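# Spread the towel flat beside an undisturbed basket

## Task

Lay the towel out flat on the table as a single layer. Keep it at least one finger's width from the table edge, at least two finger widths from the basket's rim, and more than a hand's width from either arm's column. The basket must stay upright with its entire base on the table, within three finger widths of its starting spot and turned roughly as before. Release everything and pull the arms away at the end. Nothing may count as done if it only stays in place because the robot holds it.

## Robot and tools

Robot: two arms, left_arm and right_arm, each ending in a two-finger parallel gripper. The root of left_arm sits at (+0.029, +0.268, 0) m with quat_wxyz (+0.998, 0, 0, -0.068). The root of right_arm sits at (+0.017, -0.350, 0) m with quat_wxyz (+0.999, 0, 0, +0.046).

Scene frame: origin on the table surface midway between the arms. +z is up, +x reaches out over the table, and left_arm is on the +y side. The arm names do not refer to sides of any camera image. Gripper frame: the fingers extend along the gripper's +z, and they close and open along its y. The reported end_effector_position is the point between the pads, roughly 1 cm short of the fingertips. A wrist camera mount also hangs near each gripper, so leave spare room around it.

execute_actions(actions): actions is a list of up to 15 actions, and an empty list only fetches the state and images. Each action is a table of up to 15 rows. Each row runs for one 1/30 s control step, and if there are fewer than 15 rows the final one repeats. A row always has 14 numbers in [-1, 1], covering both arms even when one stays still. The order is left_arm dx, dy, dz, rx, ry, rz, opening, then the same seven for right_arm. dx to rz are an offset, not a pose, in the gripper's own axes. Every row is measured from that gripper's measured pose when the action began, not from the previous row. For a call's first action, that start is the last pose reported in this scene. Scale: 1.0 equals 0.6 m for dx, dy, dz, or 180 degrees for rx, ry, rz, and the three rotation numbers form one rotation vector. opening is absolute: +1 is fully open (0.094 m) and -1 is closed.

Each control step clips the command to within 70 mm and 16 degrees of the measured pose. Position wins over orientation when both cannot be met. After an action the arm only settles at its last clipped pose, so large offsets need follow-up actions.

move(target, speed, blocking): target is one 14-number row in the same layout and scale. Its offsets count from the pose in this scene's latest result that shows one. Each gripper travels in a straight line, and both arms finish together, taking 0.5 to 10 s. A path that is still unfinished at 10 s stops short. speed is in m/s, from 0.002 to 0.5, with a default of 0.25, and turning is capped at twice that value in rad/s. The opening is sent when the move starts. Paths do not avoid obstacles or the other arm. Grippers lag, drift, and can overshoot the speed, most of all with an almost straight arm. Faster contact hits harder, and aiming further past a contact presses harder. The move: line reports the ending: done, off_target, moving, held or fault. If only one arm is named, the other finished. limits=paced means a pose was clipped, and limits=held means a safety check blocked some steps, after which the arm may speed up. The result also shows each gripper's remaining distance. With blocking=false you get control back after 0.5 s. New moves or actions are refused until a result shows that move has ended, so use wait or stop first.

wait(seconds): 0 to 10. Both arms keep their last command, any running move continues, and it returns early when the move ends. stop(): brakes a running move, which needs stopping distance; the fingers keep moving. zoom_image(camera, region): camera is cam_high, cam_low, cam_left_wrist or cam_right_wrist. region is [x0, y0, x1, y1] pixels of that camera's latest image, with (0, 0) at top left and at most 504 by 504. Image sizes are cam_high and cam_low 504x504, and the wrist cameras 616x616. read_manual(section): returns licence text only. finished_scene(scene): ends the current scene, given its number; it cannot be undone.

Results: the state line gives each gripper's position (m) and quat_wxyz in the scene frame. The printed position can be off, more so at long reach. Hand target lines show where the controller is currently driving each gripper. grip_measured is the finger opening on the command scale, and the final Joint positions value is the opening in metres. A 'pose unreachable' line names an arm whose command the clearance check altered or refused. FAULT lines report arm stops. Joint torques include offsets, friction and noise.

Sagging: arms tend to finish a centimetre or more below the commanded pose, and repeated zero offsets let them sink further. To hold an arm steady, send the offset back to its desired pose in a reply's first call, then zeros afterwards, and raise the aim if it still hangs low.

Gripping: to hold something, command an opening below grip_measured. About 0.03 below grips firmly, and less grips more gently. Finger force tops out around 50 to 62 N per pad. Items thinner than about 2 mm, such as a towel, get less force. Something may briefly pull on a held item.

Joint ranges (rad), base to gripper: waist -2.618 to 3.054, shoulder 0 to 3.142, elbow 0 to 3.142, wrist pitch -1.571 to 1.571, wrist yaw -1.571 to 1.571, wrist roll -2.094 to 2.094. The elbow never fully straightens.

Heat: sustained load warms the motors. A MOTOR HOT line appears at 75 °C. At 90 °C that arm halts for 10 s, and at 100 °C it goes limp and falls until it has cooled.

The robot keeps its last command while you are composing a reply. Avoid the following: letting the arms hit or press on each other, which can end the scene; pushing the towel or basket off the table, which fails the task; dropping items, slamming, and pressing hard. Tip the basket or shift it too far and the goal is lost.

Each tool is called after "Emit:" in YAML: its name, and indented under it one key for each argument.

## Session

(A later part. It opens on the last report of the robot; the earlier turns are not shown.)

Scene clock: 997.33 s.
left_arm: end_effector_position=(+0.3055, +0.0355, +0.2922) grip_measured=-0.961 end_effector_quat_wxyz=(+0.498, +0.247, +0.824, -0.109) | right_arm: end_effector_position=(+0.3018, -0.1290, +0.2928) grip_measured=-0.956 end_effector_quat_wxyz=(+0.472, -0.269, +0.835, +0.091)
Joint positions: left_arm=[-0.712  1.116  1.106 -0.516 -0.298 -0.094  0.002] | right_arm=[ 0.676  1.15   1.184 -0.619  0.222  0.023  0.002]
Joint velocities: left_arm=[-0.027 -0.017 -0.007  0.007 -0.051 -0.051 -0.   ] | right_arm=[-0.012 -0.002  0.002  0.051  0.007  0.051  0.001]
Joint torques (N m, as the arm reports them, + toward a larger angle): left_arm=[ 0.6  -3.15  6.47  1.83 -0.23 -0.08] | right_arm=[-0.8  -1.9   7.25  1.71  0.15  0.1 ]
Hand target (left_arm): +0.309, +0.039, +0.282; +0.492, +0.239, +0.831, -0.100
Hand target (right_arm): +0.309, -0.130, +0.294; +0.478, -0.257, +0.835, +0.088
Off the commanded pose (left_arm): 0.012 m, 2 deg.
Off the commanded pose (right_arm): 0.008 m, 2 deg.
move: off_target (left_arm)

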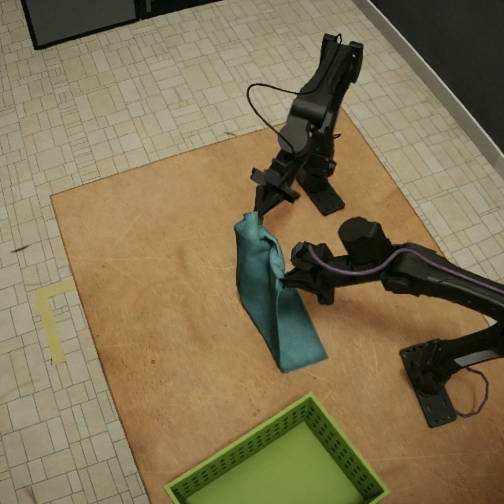

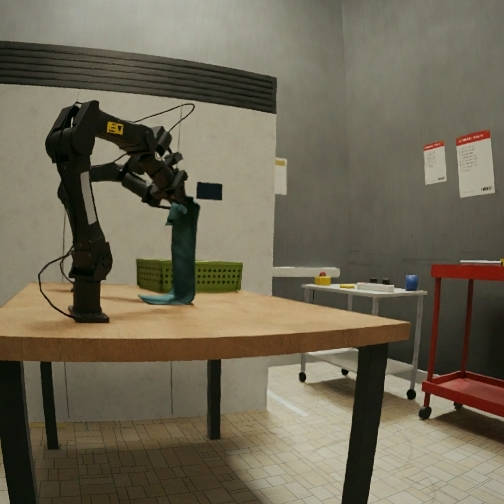

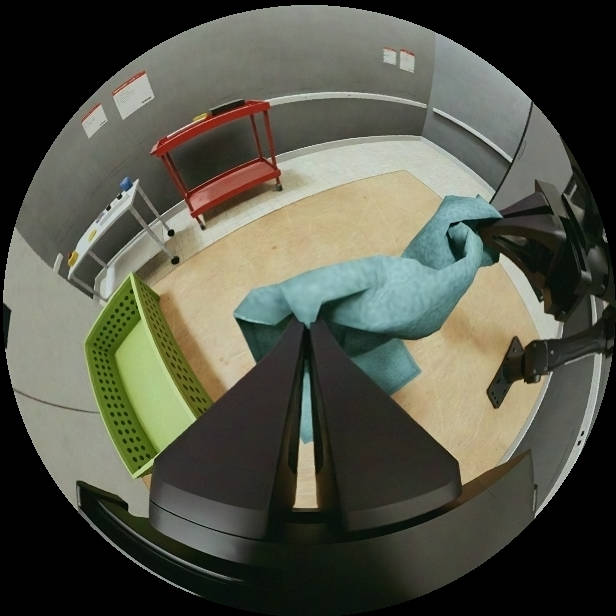

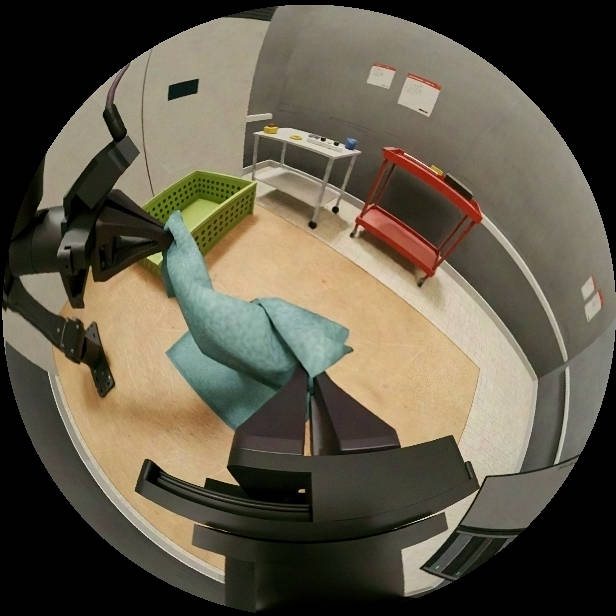

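Emit:
move:
  target: [0.0853,0.093,0.229,-0.073,0.047,-0.040,-1,0.0635,-0.089,0.237,0.070,0.028,0.045,-1]
  speed: 0.05

Emit:
zoom_image:
  camera: "cam_high"
  region: [120, 150, 420, 440]

Emit:
zoom_image:
  camera: "cam_low"
  region: [70, 150, 330, 320]

Scene clock: 1013.83 s.
left_arm: end_effector_position=(+0.4097, +0.0361, +0.1731) grip_measured=-0.961 end_effector_quat_wxyz=(+0.439, +0.161, +0.883, -0.029) | right_arm: end_effector_position=(+0.4073, -0.1275, +0.1772) grip_measured=-0.956 end_effector_quat_wxyz=(+0.436, -0.179, +0.882, +0.021)
Joint positions: left_arm=[-0.549  1.551  1.093 -0.249 -0.342 -0.164  0.002] | right_arm=[ 0.543  1.556  1.119 -0.269  0.3    0.094  0.002]
Joint velocities: left_arm=[-0.002  0.002 -0.012  0.007 -0.037 -0.051 -0.   ] | right_arm=[-0.002 -0.007 -0.002 -0.007 -0.081 -0.007 -0.001]
Joint torques (N m, as the arm reports them, + toward a larger angle): left_arm=[ 0.68 -7.7  11.3   1.58 -0.31 -0.1 ] | right_arm=[-0.95 -5.69  9.53  1.58  0.22  0.07]
Hand target (left_arm): +0.419, +0.038, +0.185; +0.453, +0.145, +0.880, -0.027
Hand target (right_arm): +0.418, -0.131, +0.189; +0.454, -0.161, +0.876, +0.019
Off the commanded pose (left_arm): 0.016 m, 3 deg.
Off the commanded pose (right_arm): 0.018 m, 3 deg.
move: off_target (left_arm, right_arm)

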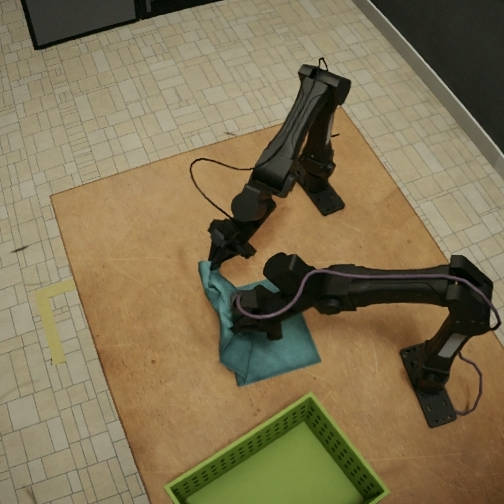

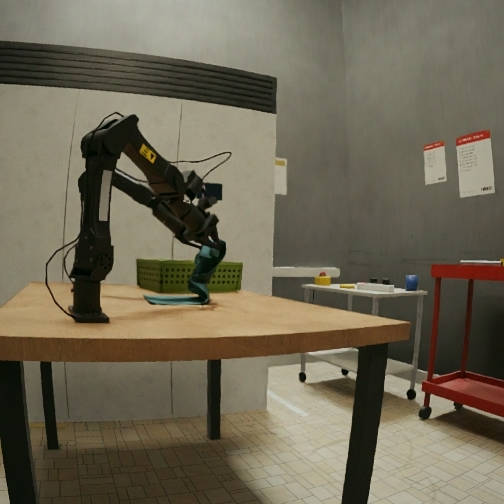

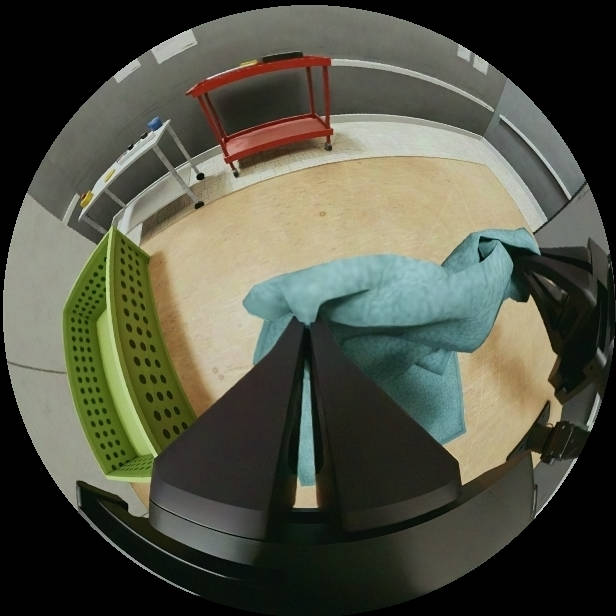

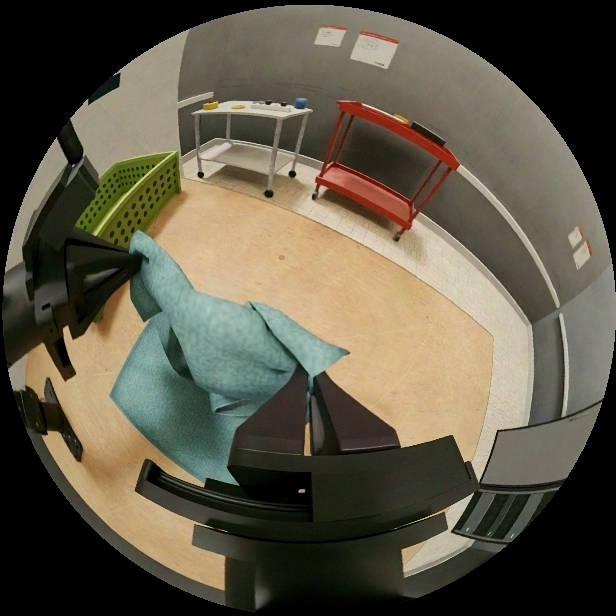

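Region (120, 150, 420, 440) of cam_high's 504x504 image, scaled by 1.680, with more detail than that image has; it fills the top 487 rows of this view, and the rest is white.

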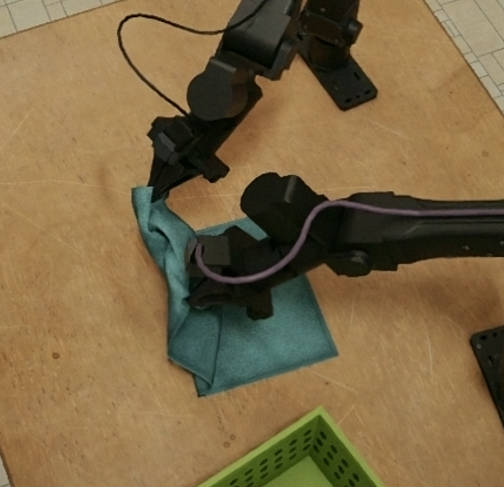

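Region (70, 150, 330, 320) of cam_low's 504x504 image, scaled by 1.938, with more detail than that image has; it fills the top 330 rows of this view, and the rest is white.

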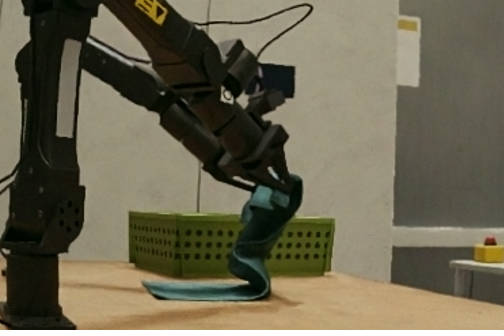

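Emit:
move:
  target: [-0.1067,0.0537,0.0848,0,0,0,-1,-0.106,-0.0567,0.0898,0,0,0,-1]
  speed: 0.05

Emit:
zoom_image:
  camera: "cam_high"
  region: [100, 150, 400, 440]

Emit:
zoom_image:
  camera: "cam_low"
  region: [90, 150, 350, 320]

Scene clock: 1025.13 s.
left_arm: end_effector_position=(+0.4902, +0.0386, +0.1900) grip_measured=-0.961 end_effector_quat_wxyz=(+0.440, +0.159, +0.883, -0.031) | right_arm: end_effector_position=(+0.4891, -0.1272, +0.1890) grip_measured=-0.956 end_effector_quat_wxyz=(+0.431, -0.182, +0.883, +0.020)
Joint positions: left_arm=[-0.409  1.778  1.403 -0.303 -0.233 -0.076  0.002] | right_arm=[ 0.417  1.809  1.453 -0.338  0.201  0.008  0.002]
Joint velocities: left_arm=[-0.002  0.012  0.017 -0.022 -0.066 -0.022  0.001] | right_arm=[ 0.012  0.022  0.002 -0.066 -0.022 -0.066  0.   ]
Joint torques (N m, as the arm reports them, + toward a larger angle): left_arm=[ 0.74 -9.89 11.19  1.47 -0.06  0.12] | right_arm=[-0.85 -7.72 10.6   1.36  0.01 -0.1 ]
Hand target (left_arm): +0.494, +0.040, +0.194; +0.439, +0.161, +0.883, -0.029
Hand target (right_arm): +0.495, -0.130, +0.197; +0.436, -0.180, +0.881, +0.019
Off the commanded pose (left_arm): 0.007 m, 0 deg.
Off the commanded pose (right_arm): 0.011 m, 1 deg.
move: off_target (right_arm)

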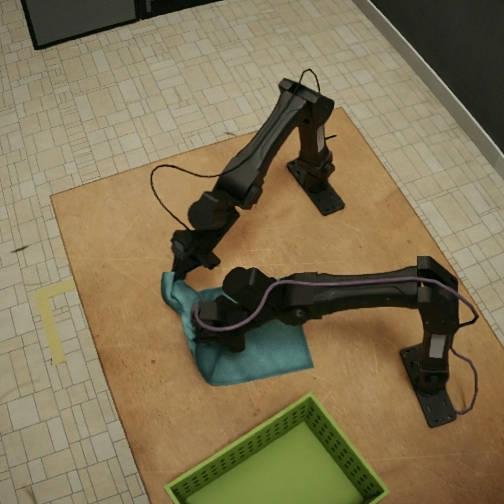

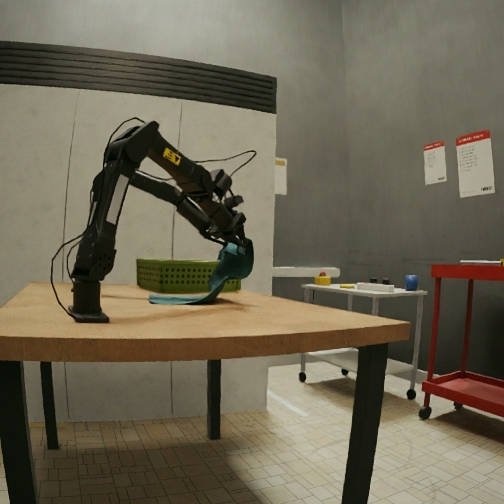

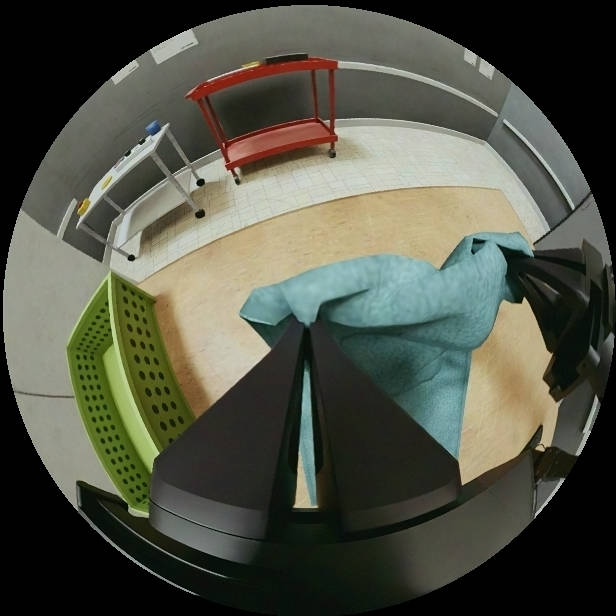

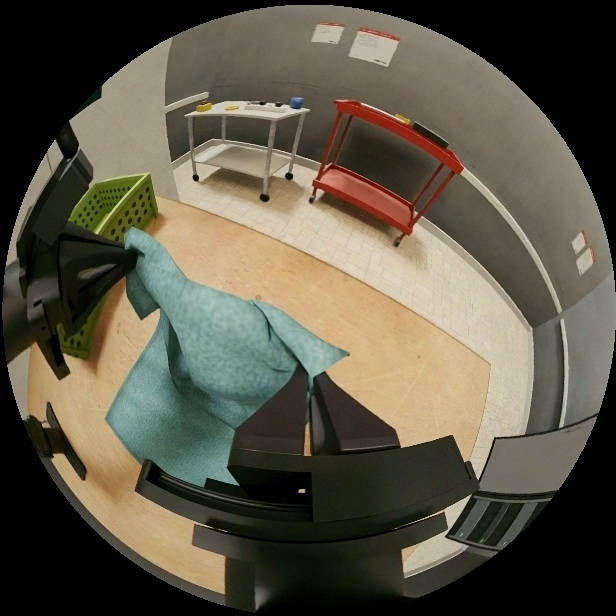

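Region (100, 150, 400, 440) of cam_high's 504x504 image, scaled by 1.680, with more detail than that image has; it fills the top 487 rows of this view, and the rest is white.

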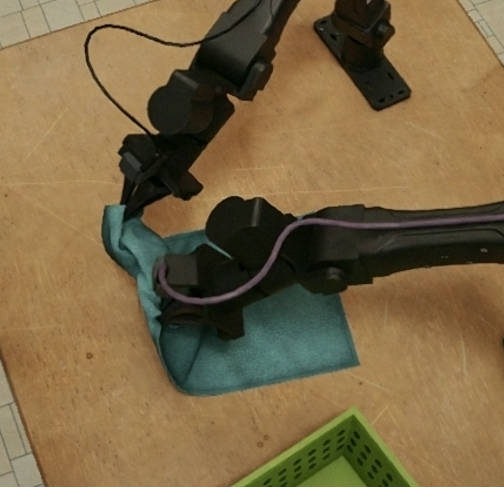

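Region (90, 150, 350, 320) of cam_low's 504x504 image, scaled by 1.938, with more detail than that image has; it fills the top 330 rows of this view, and the rest is white.

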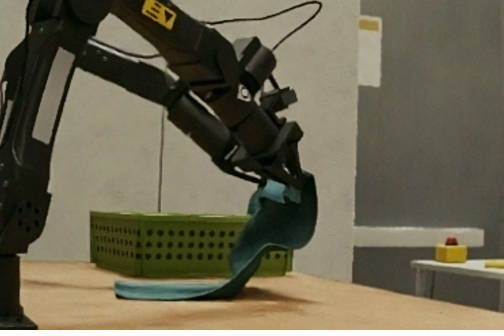

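Emit:
move:
  target: [0.025,0.0305,0.1685,0,0,0,-1,0.0213,-0.0333,0.1685,0,0,0,-1]
  speed: 0.05

Emit:
zoom_image:
  camera: "cam_high"
  region: [80, 150, 380, 440]

Emit:
zoom_image:
  camera: "cam_low"
  region: [100, 170, 360, 320]

Scene clock: 1035.87 s.
left_arm: end_effector_position=(+0.5546, +0.0358, +0.1087) grip_measured=-0.961 end_effector_quat_wxyz=(+0.429, +0.162, +0.888, -0.033) | right_arm: end_effector_position=(+0.5523, -0.1276, +0.1040) grip_measured=-0.956 end_effector_quat_wxyz=(+0.413, -0.188, +0.891, +0.019)
Joint positions: left_arm=[-0.334  2.073  1.494 -0.113 -0.164 -0.03   0.002] | right_arm=[ 0.343  2.106  1.552 -0.172  0.136 -0.043  0.002]
Joint velocities: left_arm=[-0.007  0.002  0.007 -0.007 -0.022  0.066 -0.001] | right_arm=[-0.017  0.022  0.002 -0.007  0.037  0.007  0.   ]
Joint torques (N m, as the arm reports them, + toward a larger angle): left_arm=[  0.92 -12.86  11.08   1.64  -0.06   0.12] | right_arm=[ -1.13 -10.26  10.28   1.45   0.03  -0.03]
Hand target (left_arm): +0.564, +0.039, +0.118; +0.440, +0.159, +0.883, -0.031
Hand target (right_arm): +0.564, -0.131, +0.118; +0.432, -0.182, +0.883, +0.019
Off the commanded pose (left_arm): 0.015 m, 1 deg.
Off the commanded pose (right_arm): 0.019 m, 2 deg.
move: off_target (left_arm, right_arm)

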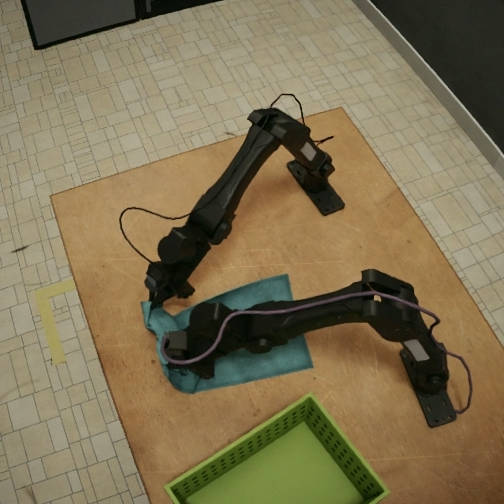

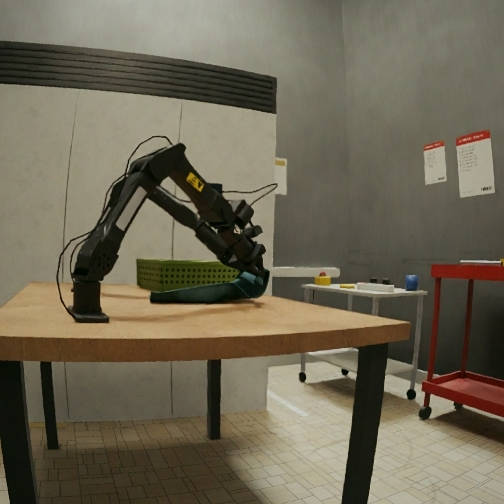

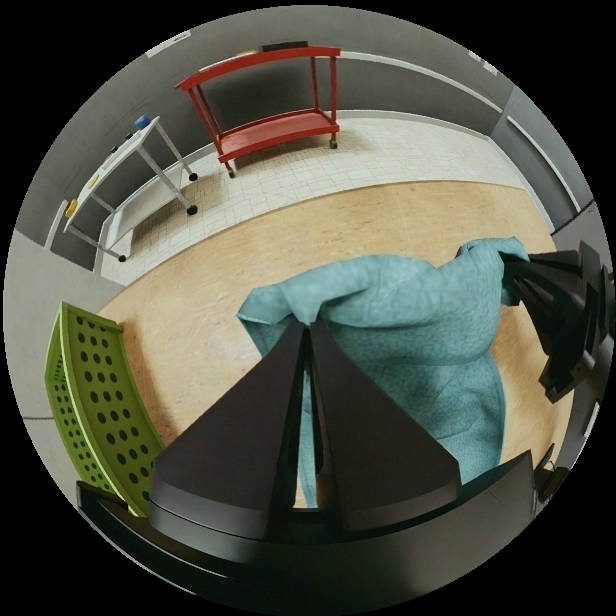

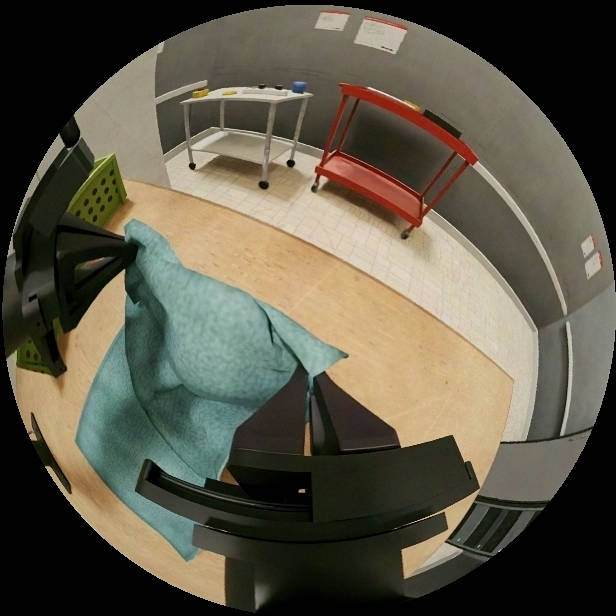

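Region (80, 150, 380, 440) of cam_high's 504x504 image, scaled by 1.680, with more detail than that image has; it fills the top 487 rows of this view, and the rest is white.

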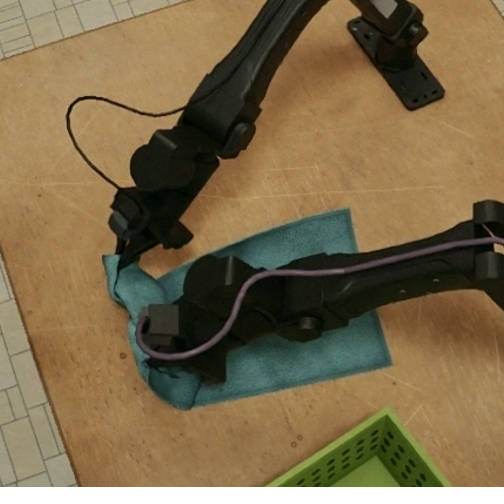

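Region (100, 170, 360, 320) of cam_low's 504x504 image, scaled by 1.938, with more detail than that image has; it fills the top 291 rows of this view, and the rest is white.

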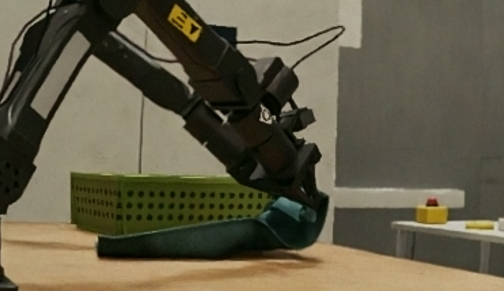

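Emit:
move:
  target: [0.024,0.0277,0.1295,0,0,0,-1,0.0083,-0.0288,0.125,0,0,0,-1]
  speed: 0.04

Emit:
zoom_image:
  camera: "cam_high"
  region: [60, 150, 360, 440]

Emit:
zoom_image:
  camera: "cam_low"
  region: [100, 170, 360, 320]

Scene clock: 1048.50 s.
left_arm: end_effector_position=(+0.6009, +0.0344, +0.0462) grip_measured=-0.961 end_effector_quat_wxyz=(+0.422, +0.165, +0.891, -0.037) | right_arm: end_effector_position=(+0.5993, -0.1258, +0.0431) grip_measured=-0.956 end_effector_quat_wxyz=(+0.401, -0.193, +0.895, +0.020)
Joint positions: left_arm=[-0.289  2.321  1.647 -0.027 -0.119 -0.003  0.002] | right_arm=[ 0.303  2.362  1.746 -0.132  0.096 -0.074  0.002]
Joint velocities: left_arm=[-0.007  0.002  0.017 -0.051 -0.037  0.007 -0.001] | right_arm=[-0.012 -0.012 -0.007  0.007 -0.007 -0.081 -0.   ]
Joint torques (N m, as the arm reports them, + toward a larger angle): left_arm=[  0.73 -14.52  10.53   1.63  -0.05   0.15] | right_arm=[ -1.14 -11.42   9.53   1.38   0.04  -0.05]
Hand target (left_arm): +0.609, +0.039, +0.050; +0.429, +0.162, +0.888, -0.033
Hand target (right_arm): +0.609, -0.131, +0.053; +0.413, -0.189, +0.891, +0.018
Off the commanded pose (left_arm): 0.011 m, 1 deg.
Off the commanded pose (right_arm): 0.016 m, 2 deg.
move: off_target (left_arm, right_arm)

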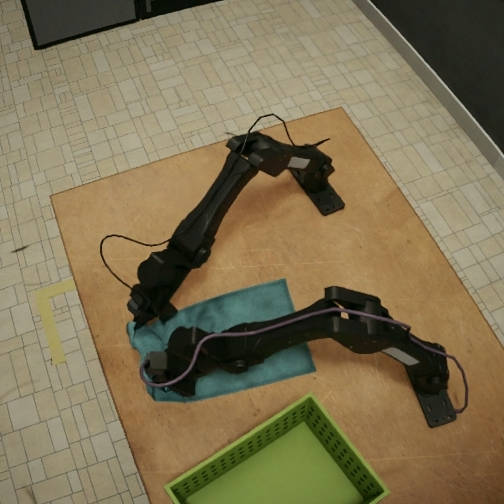

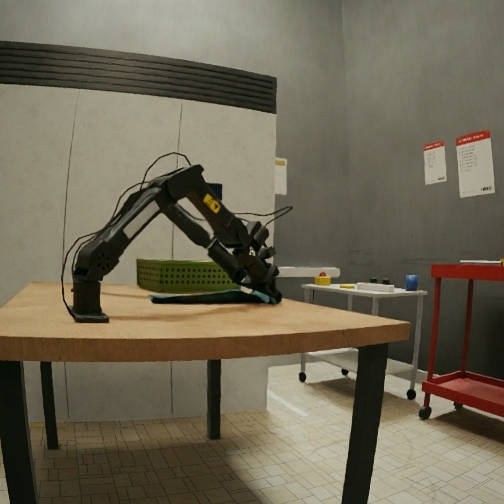

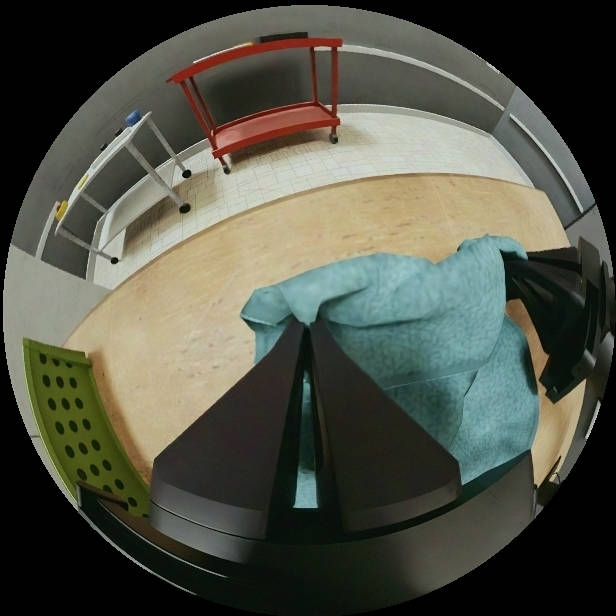

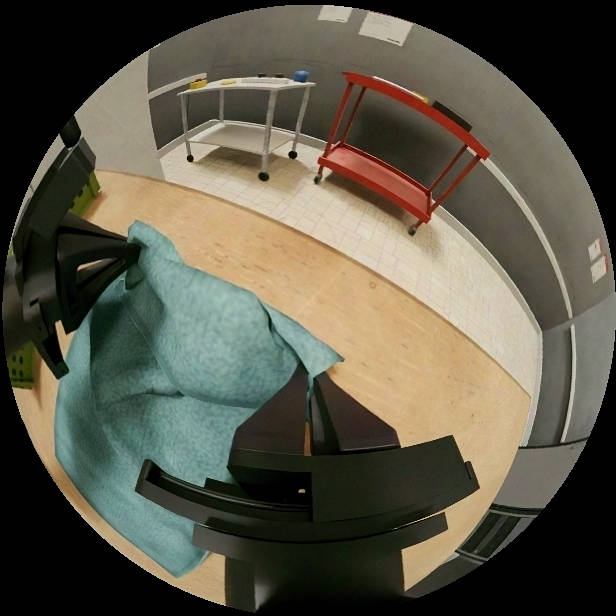

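Region (60, 150, 360, 440) of cam_high's 504x504 image, scaled by 1.680, with more detail than that image has; it fills the top 487 rows of this view, and the rest is white.

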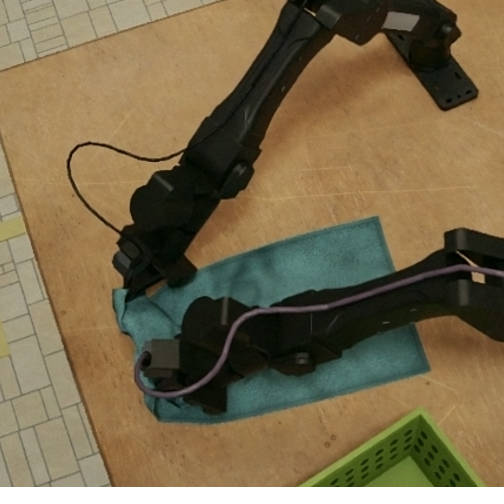

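Region (100, 170, 360, 320) of cam_low's 504x504 image, scaled by 1.938, with more detail than that image has; it fills the top 291 rows of this view, and the rest is white.

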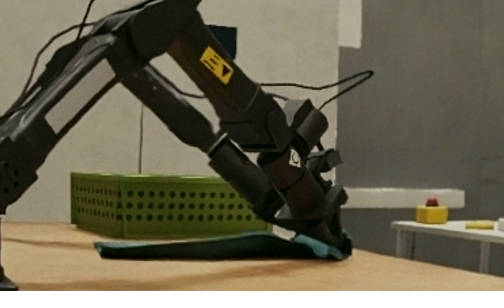

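Emit:
move:
  target: [-0.044,0.027,0.0345,0,0,0,-1,-0.05,-0.033,0.030,0,0,0,-1]
  speed: 0.03

Emit:
zoom_image:
  camera: "cam_high"
  region: [60, 150, 360, 440]

Scene clock: 1057.63 s.
left_arm: end_effector_position=(+0.6322, +0.0343, +0.0539) grip_measured=-0.961 end_effector_quat_wxyz=(+0.426, +0.163, +0.889, -0.039) | right_arm: end_effector_position=(+0.6315, -0.1250, +0.0479) grip_measured=-0.956 end_effector_quat_wxyz=(+0.398, -0.196, +0.896, +0.021)
Joint positions: left_arm=[-0.263  2.417  1.847 -0.121 -0.096  0.01   0.002] | right_arm=[ 0.279  2.485  1.996 -0.265  0.075 -0.092  0.002]
Joint velocities: left_arm=[-0.017 -0.007  0.002 -0.066 -0.022  0.066  0.   ] | right_arm=[-0.002 -0.002 -0.002  0.037  0.037 -0.022 -0.001]
Joint torques (N m, as the arm reports them, + toward a larger angle): left_arm=[  0.81 -15.46  10.87   1.47   0.01   0.13] | right_arm=[ -0.94 -12.45  10.27   1.26   0.    -0.03]
Hand target (left_arm): +0.637, +0.038, +0.054; +0.422, +0.165, +0.891, -0.037
Hand target (right_arm): +0.637, -0.131, +0.055; +0.402, -0.194, +0.895, +0.020
Off the commanded pose (left_arm): 0.006 m, 1 deg.
Off the commanded pose (right_arm): 0.011 m, 0 deg.
move: off_target (right_arm)

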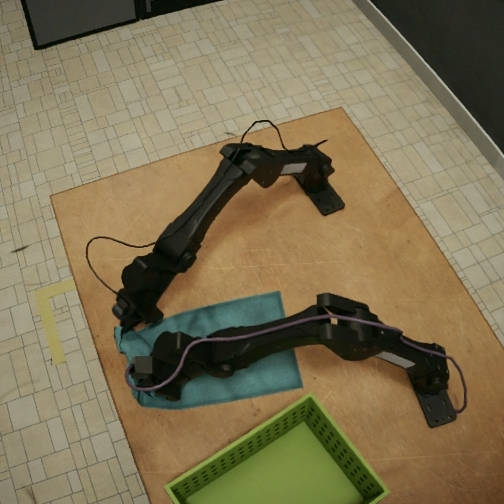

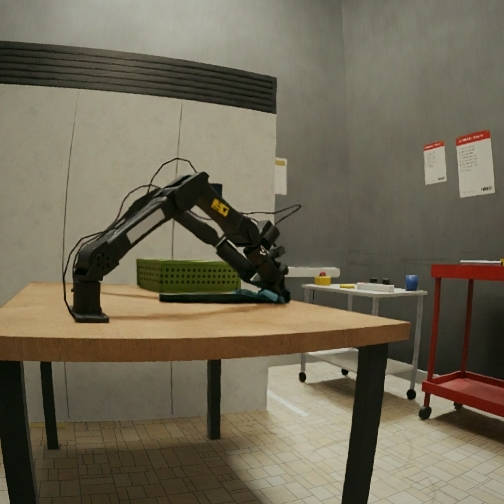

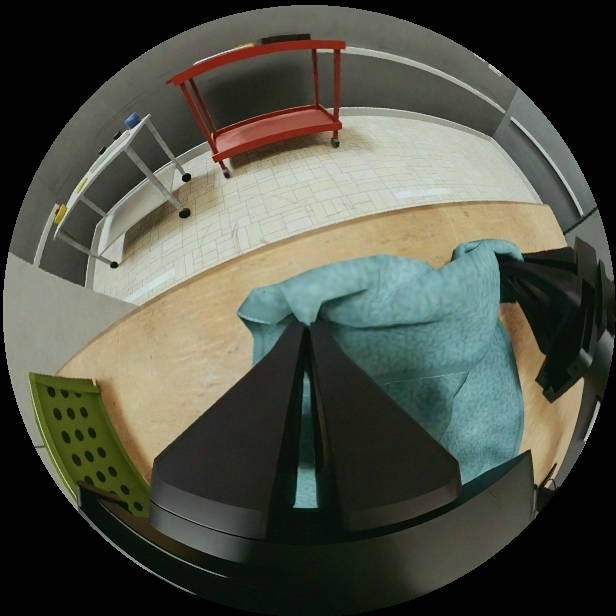

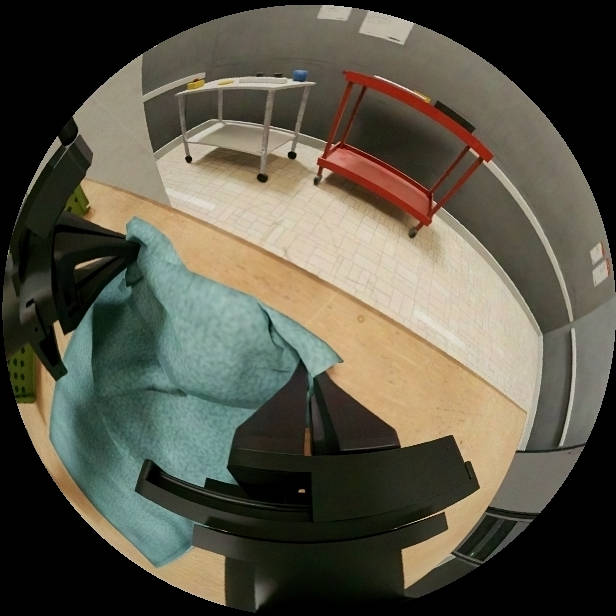

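Region (60, 150, 360, 440) of cam_high's 504x504 image, scaled by 1.680, with more detail than that image has; it fills the top 487 rows of this view, and the rest is white.

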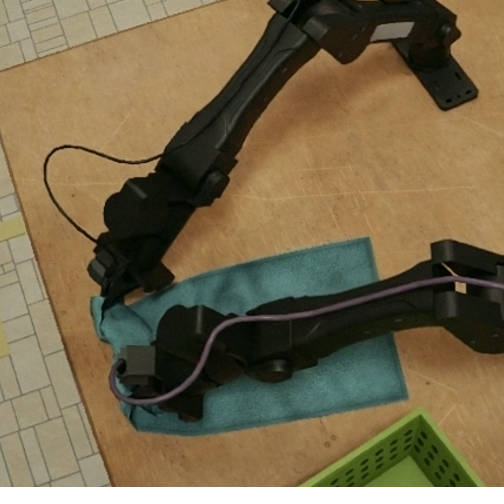

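Emit:
move:
  target: [0.0204,-0.002,0.017,0,0,0,-1,0.012,0.0016,0.011,0,0,0,-1]
  speed: 0.02

Emit:
move:
  target: [0,0,0,0,0,0,0.2,0,0,0,0,0,0,0.2]
  speed: 0.02

Scene clock: 1067.40 s.
left_arm: end_effector_position=(+0.6371, +0.0320, +0.0531) grip_measured=-0.961 end_effector_quat_wxyz=(+0.437, +0.162, +0.884, -0.042) | right_arm: end_effector_position=(+0.6321, -0.1247, +0.0462) grip_measured=-0.956 end_effector_quat_wxyz=(+0.402, -0.196, +0.894, +0.022)
Joint positions: left_arm=[-0.263  2.431  1.848 -0.081 -0.095  0.011  0.002] | right_arm=[ 0.279  2.485  1.983 -0.244  0.074 -0.092  0.002]
Joint velocities: left_arm=[ 0.002 -0.002  0.012  0.051 -0.022 -0.022  0.001] | right_arm=[-0.007  0.022  0.002 -0.007 -0.022 -0.037  0.   ]
Joint torques (N m, as the arm reports them, + toward a larger angle): left_arm=[ -0.02 -15.73   6.08   1.73  -0.05   0.02] | right_arm=[ -0.02 -11.8    6.87   1.42   0.04  -0.01]
Hand target (left_arm): +0.632, +0.034, +0.038; +0.426, +0.163, +0.889, -0.039
Hand target (right_arm): +0.631, -0.125, +0.038; +0.398, -0.196, +0.896, +0.021
Off the commanded pose (left_arm): 0.016 m, 2 deg.
Off the commanded pose (right_arm): 0.008 m, 0 deg.
move: off_target (left_arm)

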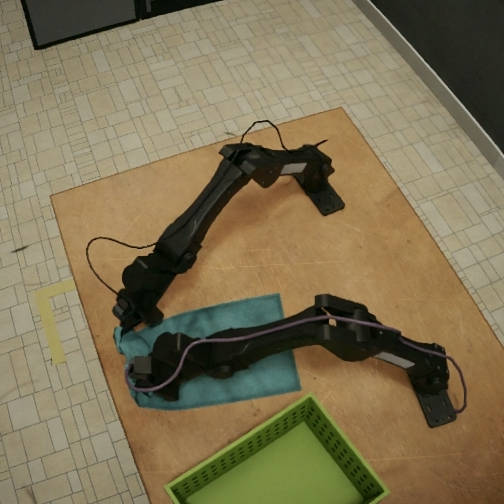

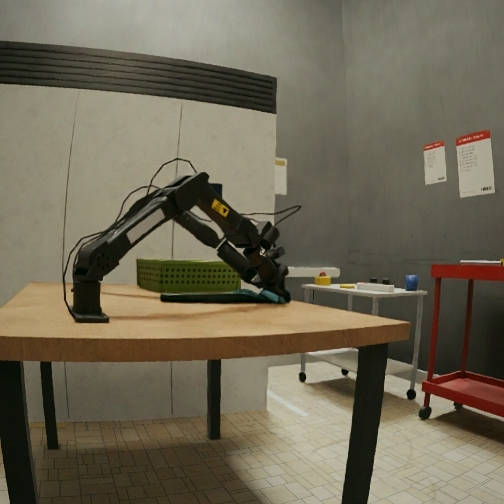

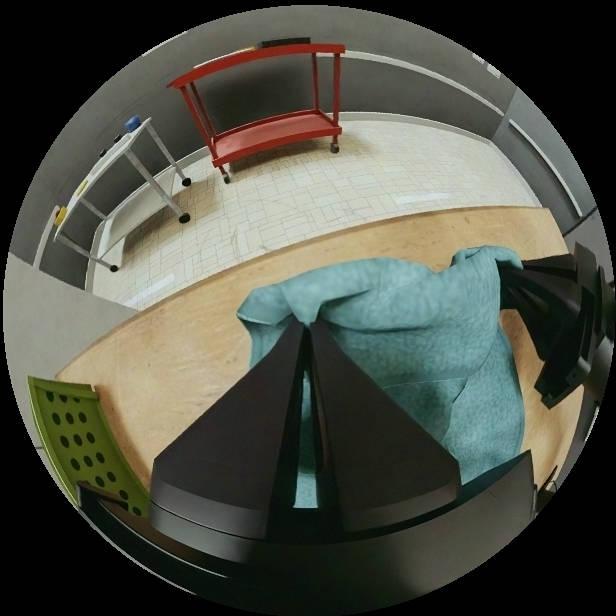

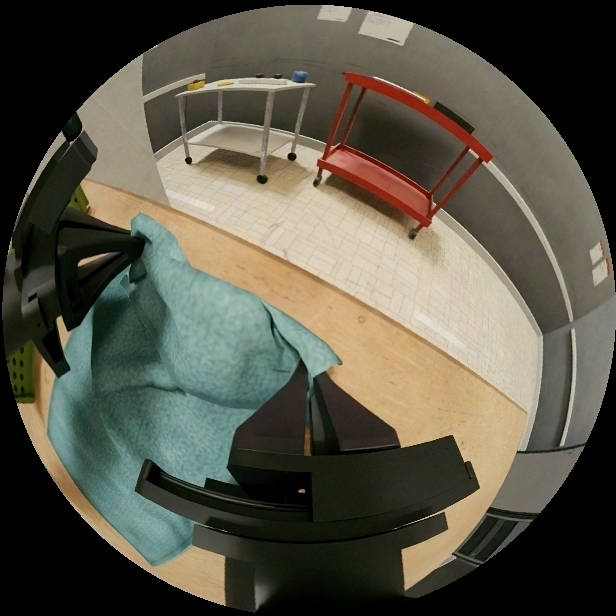

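Scene clock: 1067.90 s.
left_arm: end_effector_position=(+0.6372, +0.0320, +0.0532) grip_measured=+0.198 end_effector_quat_wxyz=(+0.437, +0.162, +0.884, -0.042) | right_arm: end_effector_position=(+0.6321, -0.1247, +0.0462) grip_measured=+0.197 end_effector_quat_wxyz=(+0.402, -0.196, +0.894, +0.022)
Joint positions: left_arm=[-0.263  2.431  1.848 -0.081 -0.095  0.011  0.056] | right_arm=[ 0.279  2.485  1.983 -0.244  0.074 -0.092  0.056]
Joint velocities: left_arm=[-0.017 -0.027 -0.012 -0.007 -0.022  0.007 -0.   ] | right_arm=[ 0.007  0.012 -0.007  0.007  0.007  0.037 -0.001]
Joint torques (N m, as the arm reports them, + toward a larger angle): left_arm=[  0.09 -16.7    8.19   1.68  -0.04   0.  ] | right_arm=[  0.06 -12.66   7.52   1.35   0.06  -0.01]
Hand target (left_arm): +0.637, +0.032, +0.053; +0.437, +0.162, +0.884, -0.042
Hand target (right_arm): +0.632, -0.125, +0.046; +0.402, -0.196, +0.894, +0.022
Off the commanded pose (left_arm): 0.000 m, 0 deg.
Off the commanded pose (right_arm): 0.000 m, 0 deg.
move: done

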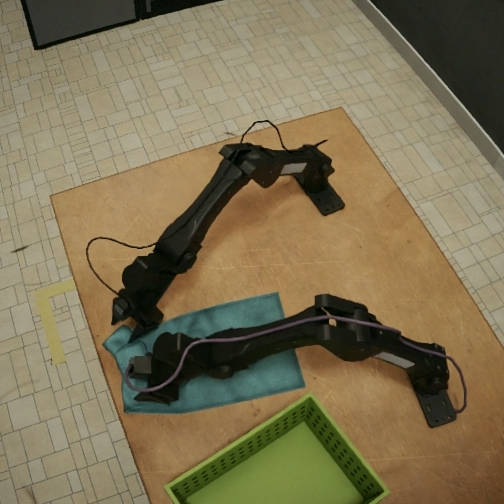

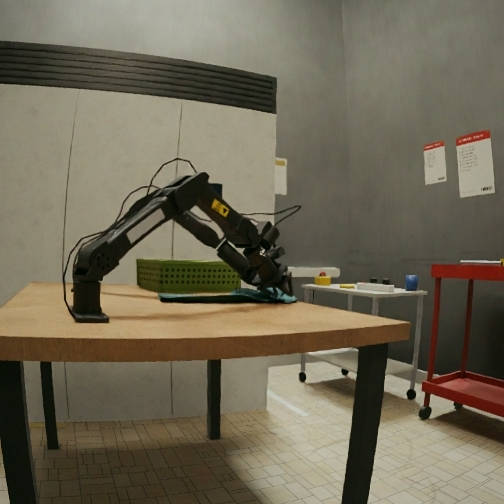

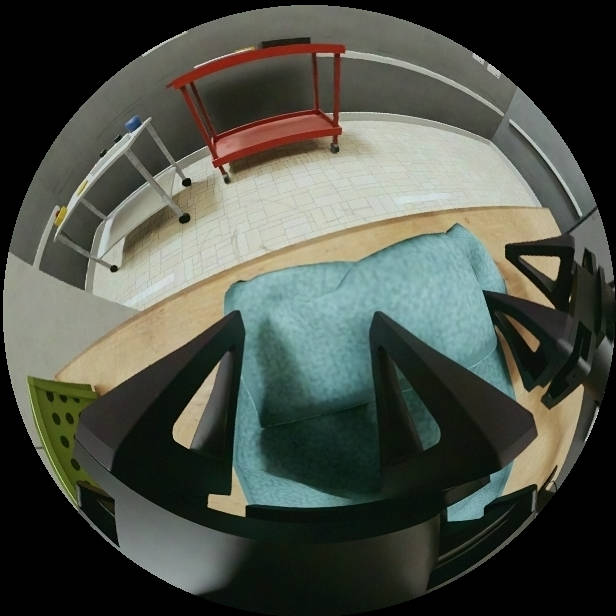

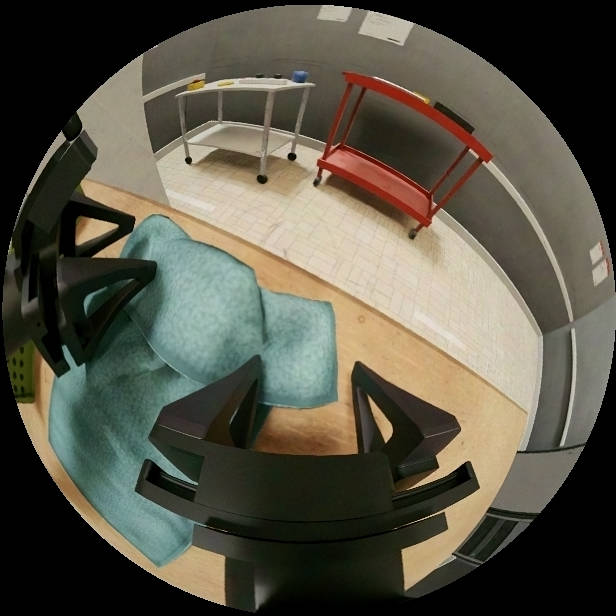

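Emit:
move:
  target: [-0.13,0.0,-0.13,0,0,0,0.2,-0.13,0,-0.13,0,0,0,0.2]
  speed: 0.06

Emit:
zoom_image:
  camera: "cam_high"
  region: [60, 200, 360, 460]

Scene clock: 1074.43 s.
left_arm: end_effector_position=(+0.6227, +0.0338, +0.1483) grip_measured=+0.198 end_effector_quat_wxyz=(+0.431, +0.166, +0.886, -0.042) | right_arm: end_effector_position=(+0.6245, -0.1201, +0.1249) grip_measured=+0.197 end_effector_quat_wxyz=(+0.378, -0.199, +0.904, +0.019)
Joint positions: left_arm=[-0.269  2.289  1.994 -0.384 -0.095  0.011  0.056] | right_arm=[ 0.292  2.46   2.289 -0.628  0.081 -0.083  0.056]
Joint velocities: left_arm=[ 0.002 -0.007 -0.012 -0.095  0.007 -0.022 -0.001] | right_arm=[-0.012 -0.002 -0.007 -0.081 -0.051  0.007  0.   ]
Joint torques (N m, as the arm reports them, + toward a larger angle): left_arm=[ -0.47 -16.63  10.96   1.46  -0.17  -0.08] | right_arm=[  0.83 -14.98  10.14   1.27   0.11   0.06]
Hand target (left_arm): +0.622, +0.031, +0.162; +0.438, +0.162, +0.883, -0.042
Hand target (right_arm): +0.625, -0.114, +0.155; +0.402, -0.195, +0.894, +0.022
Off the commanded pose (left_arm): 0.015 m, 1 deg.
Off the commanded pose (right_arm): 0.031 m, 3 deg.
move: off_target (left_arm, right_arm)

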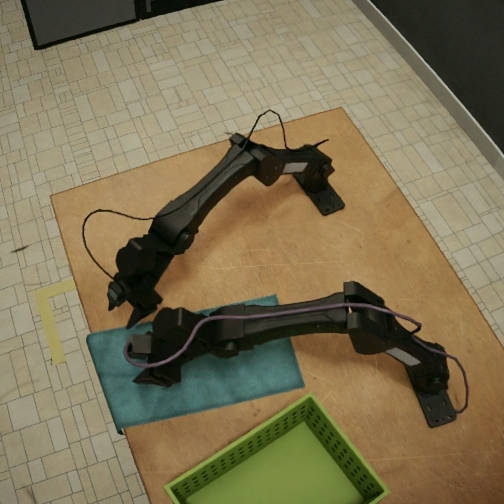

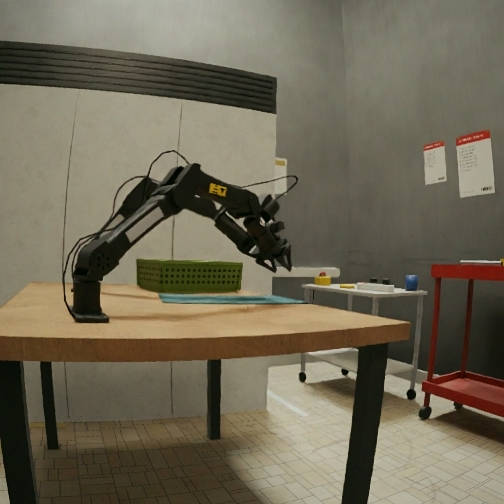

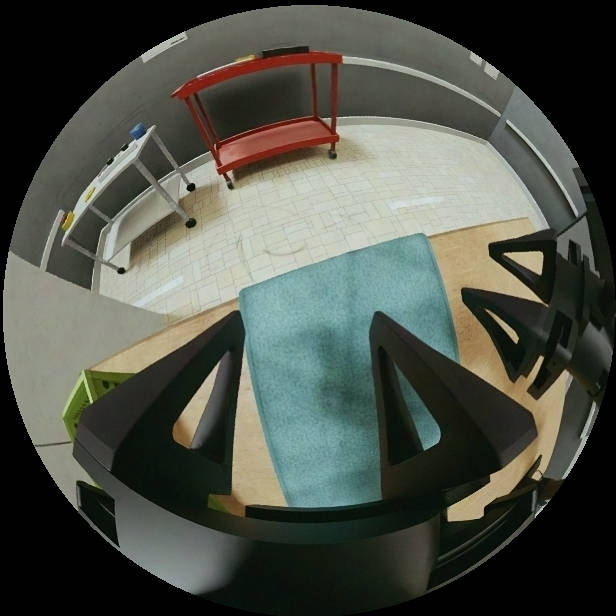

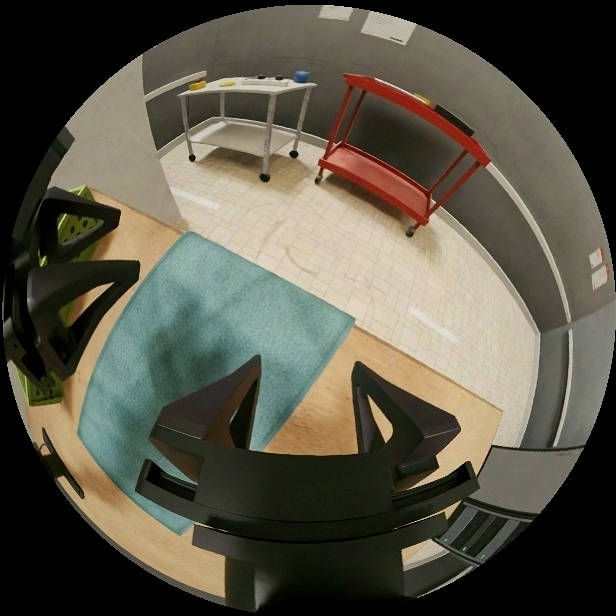

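Region (60, 200, 360, 460) of cam_high's 504x504 image, scaled by 1.680, with more detail than that image has; it fills the top 437 rows of this view, and the rest is white.

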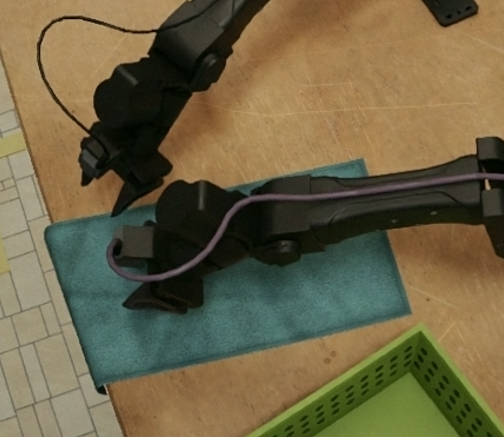

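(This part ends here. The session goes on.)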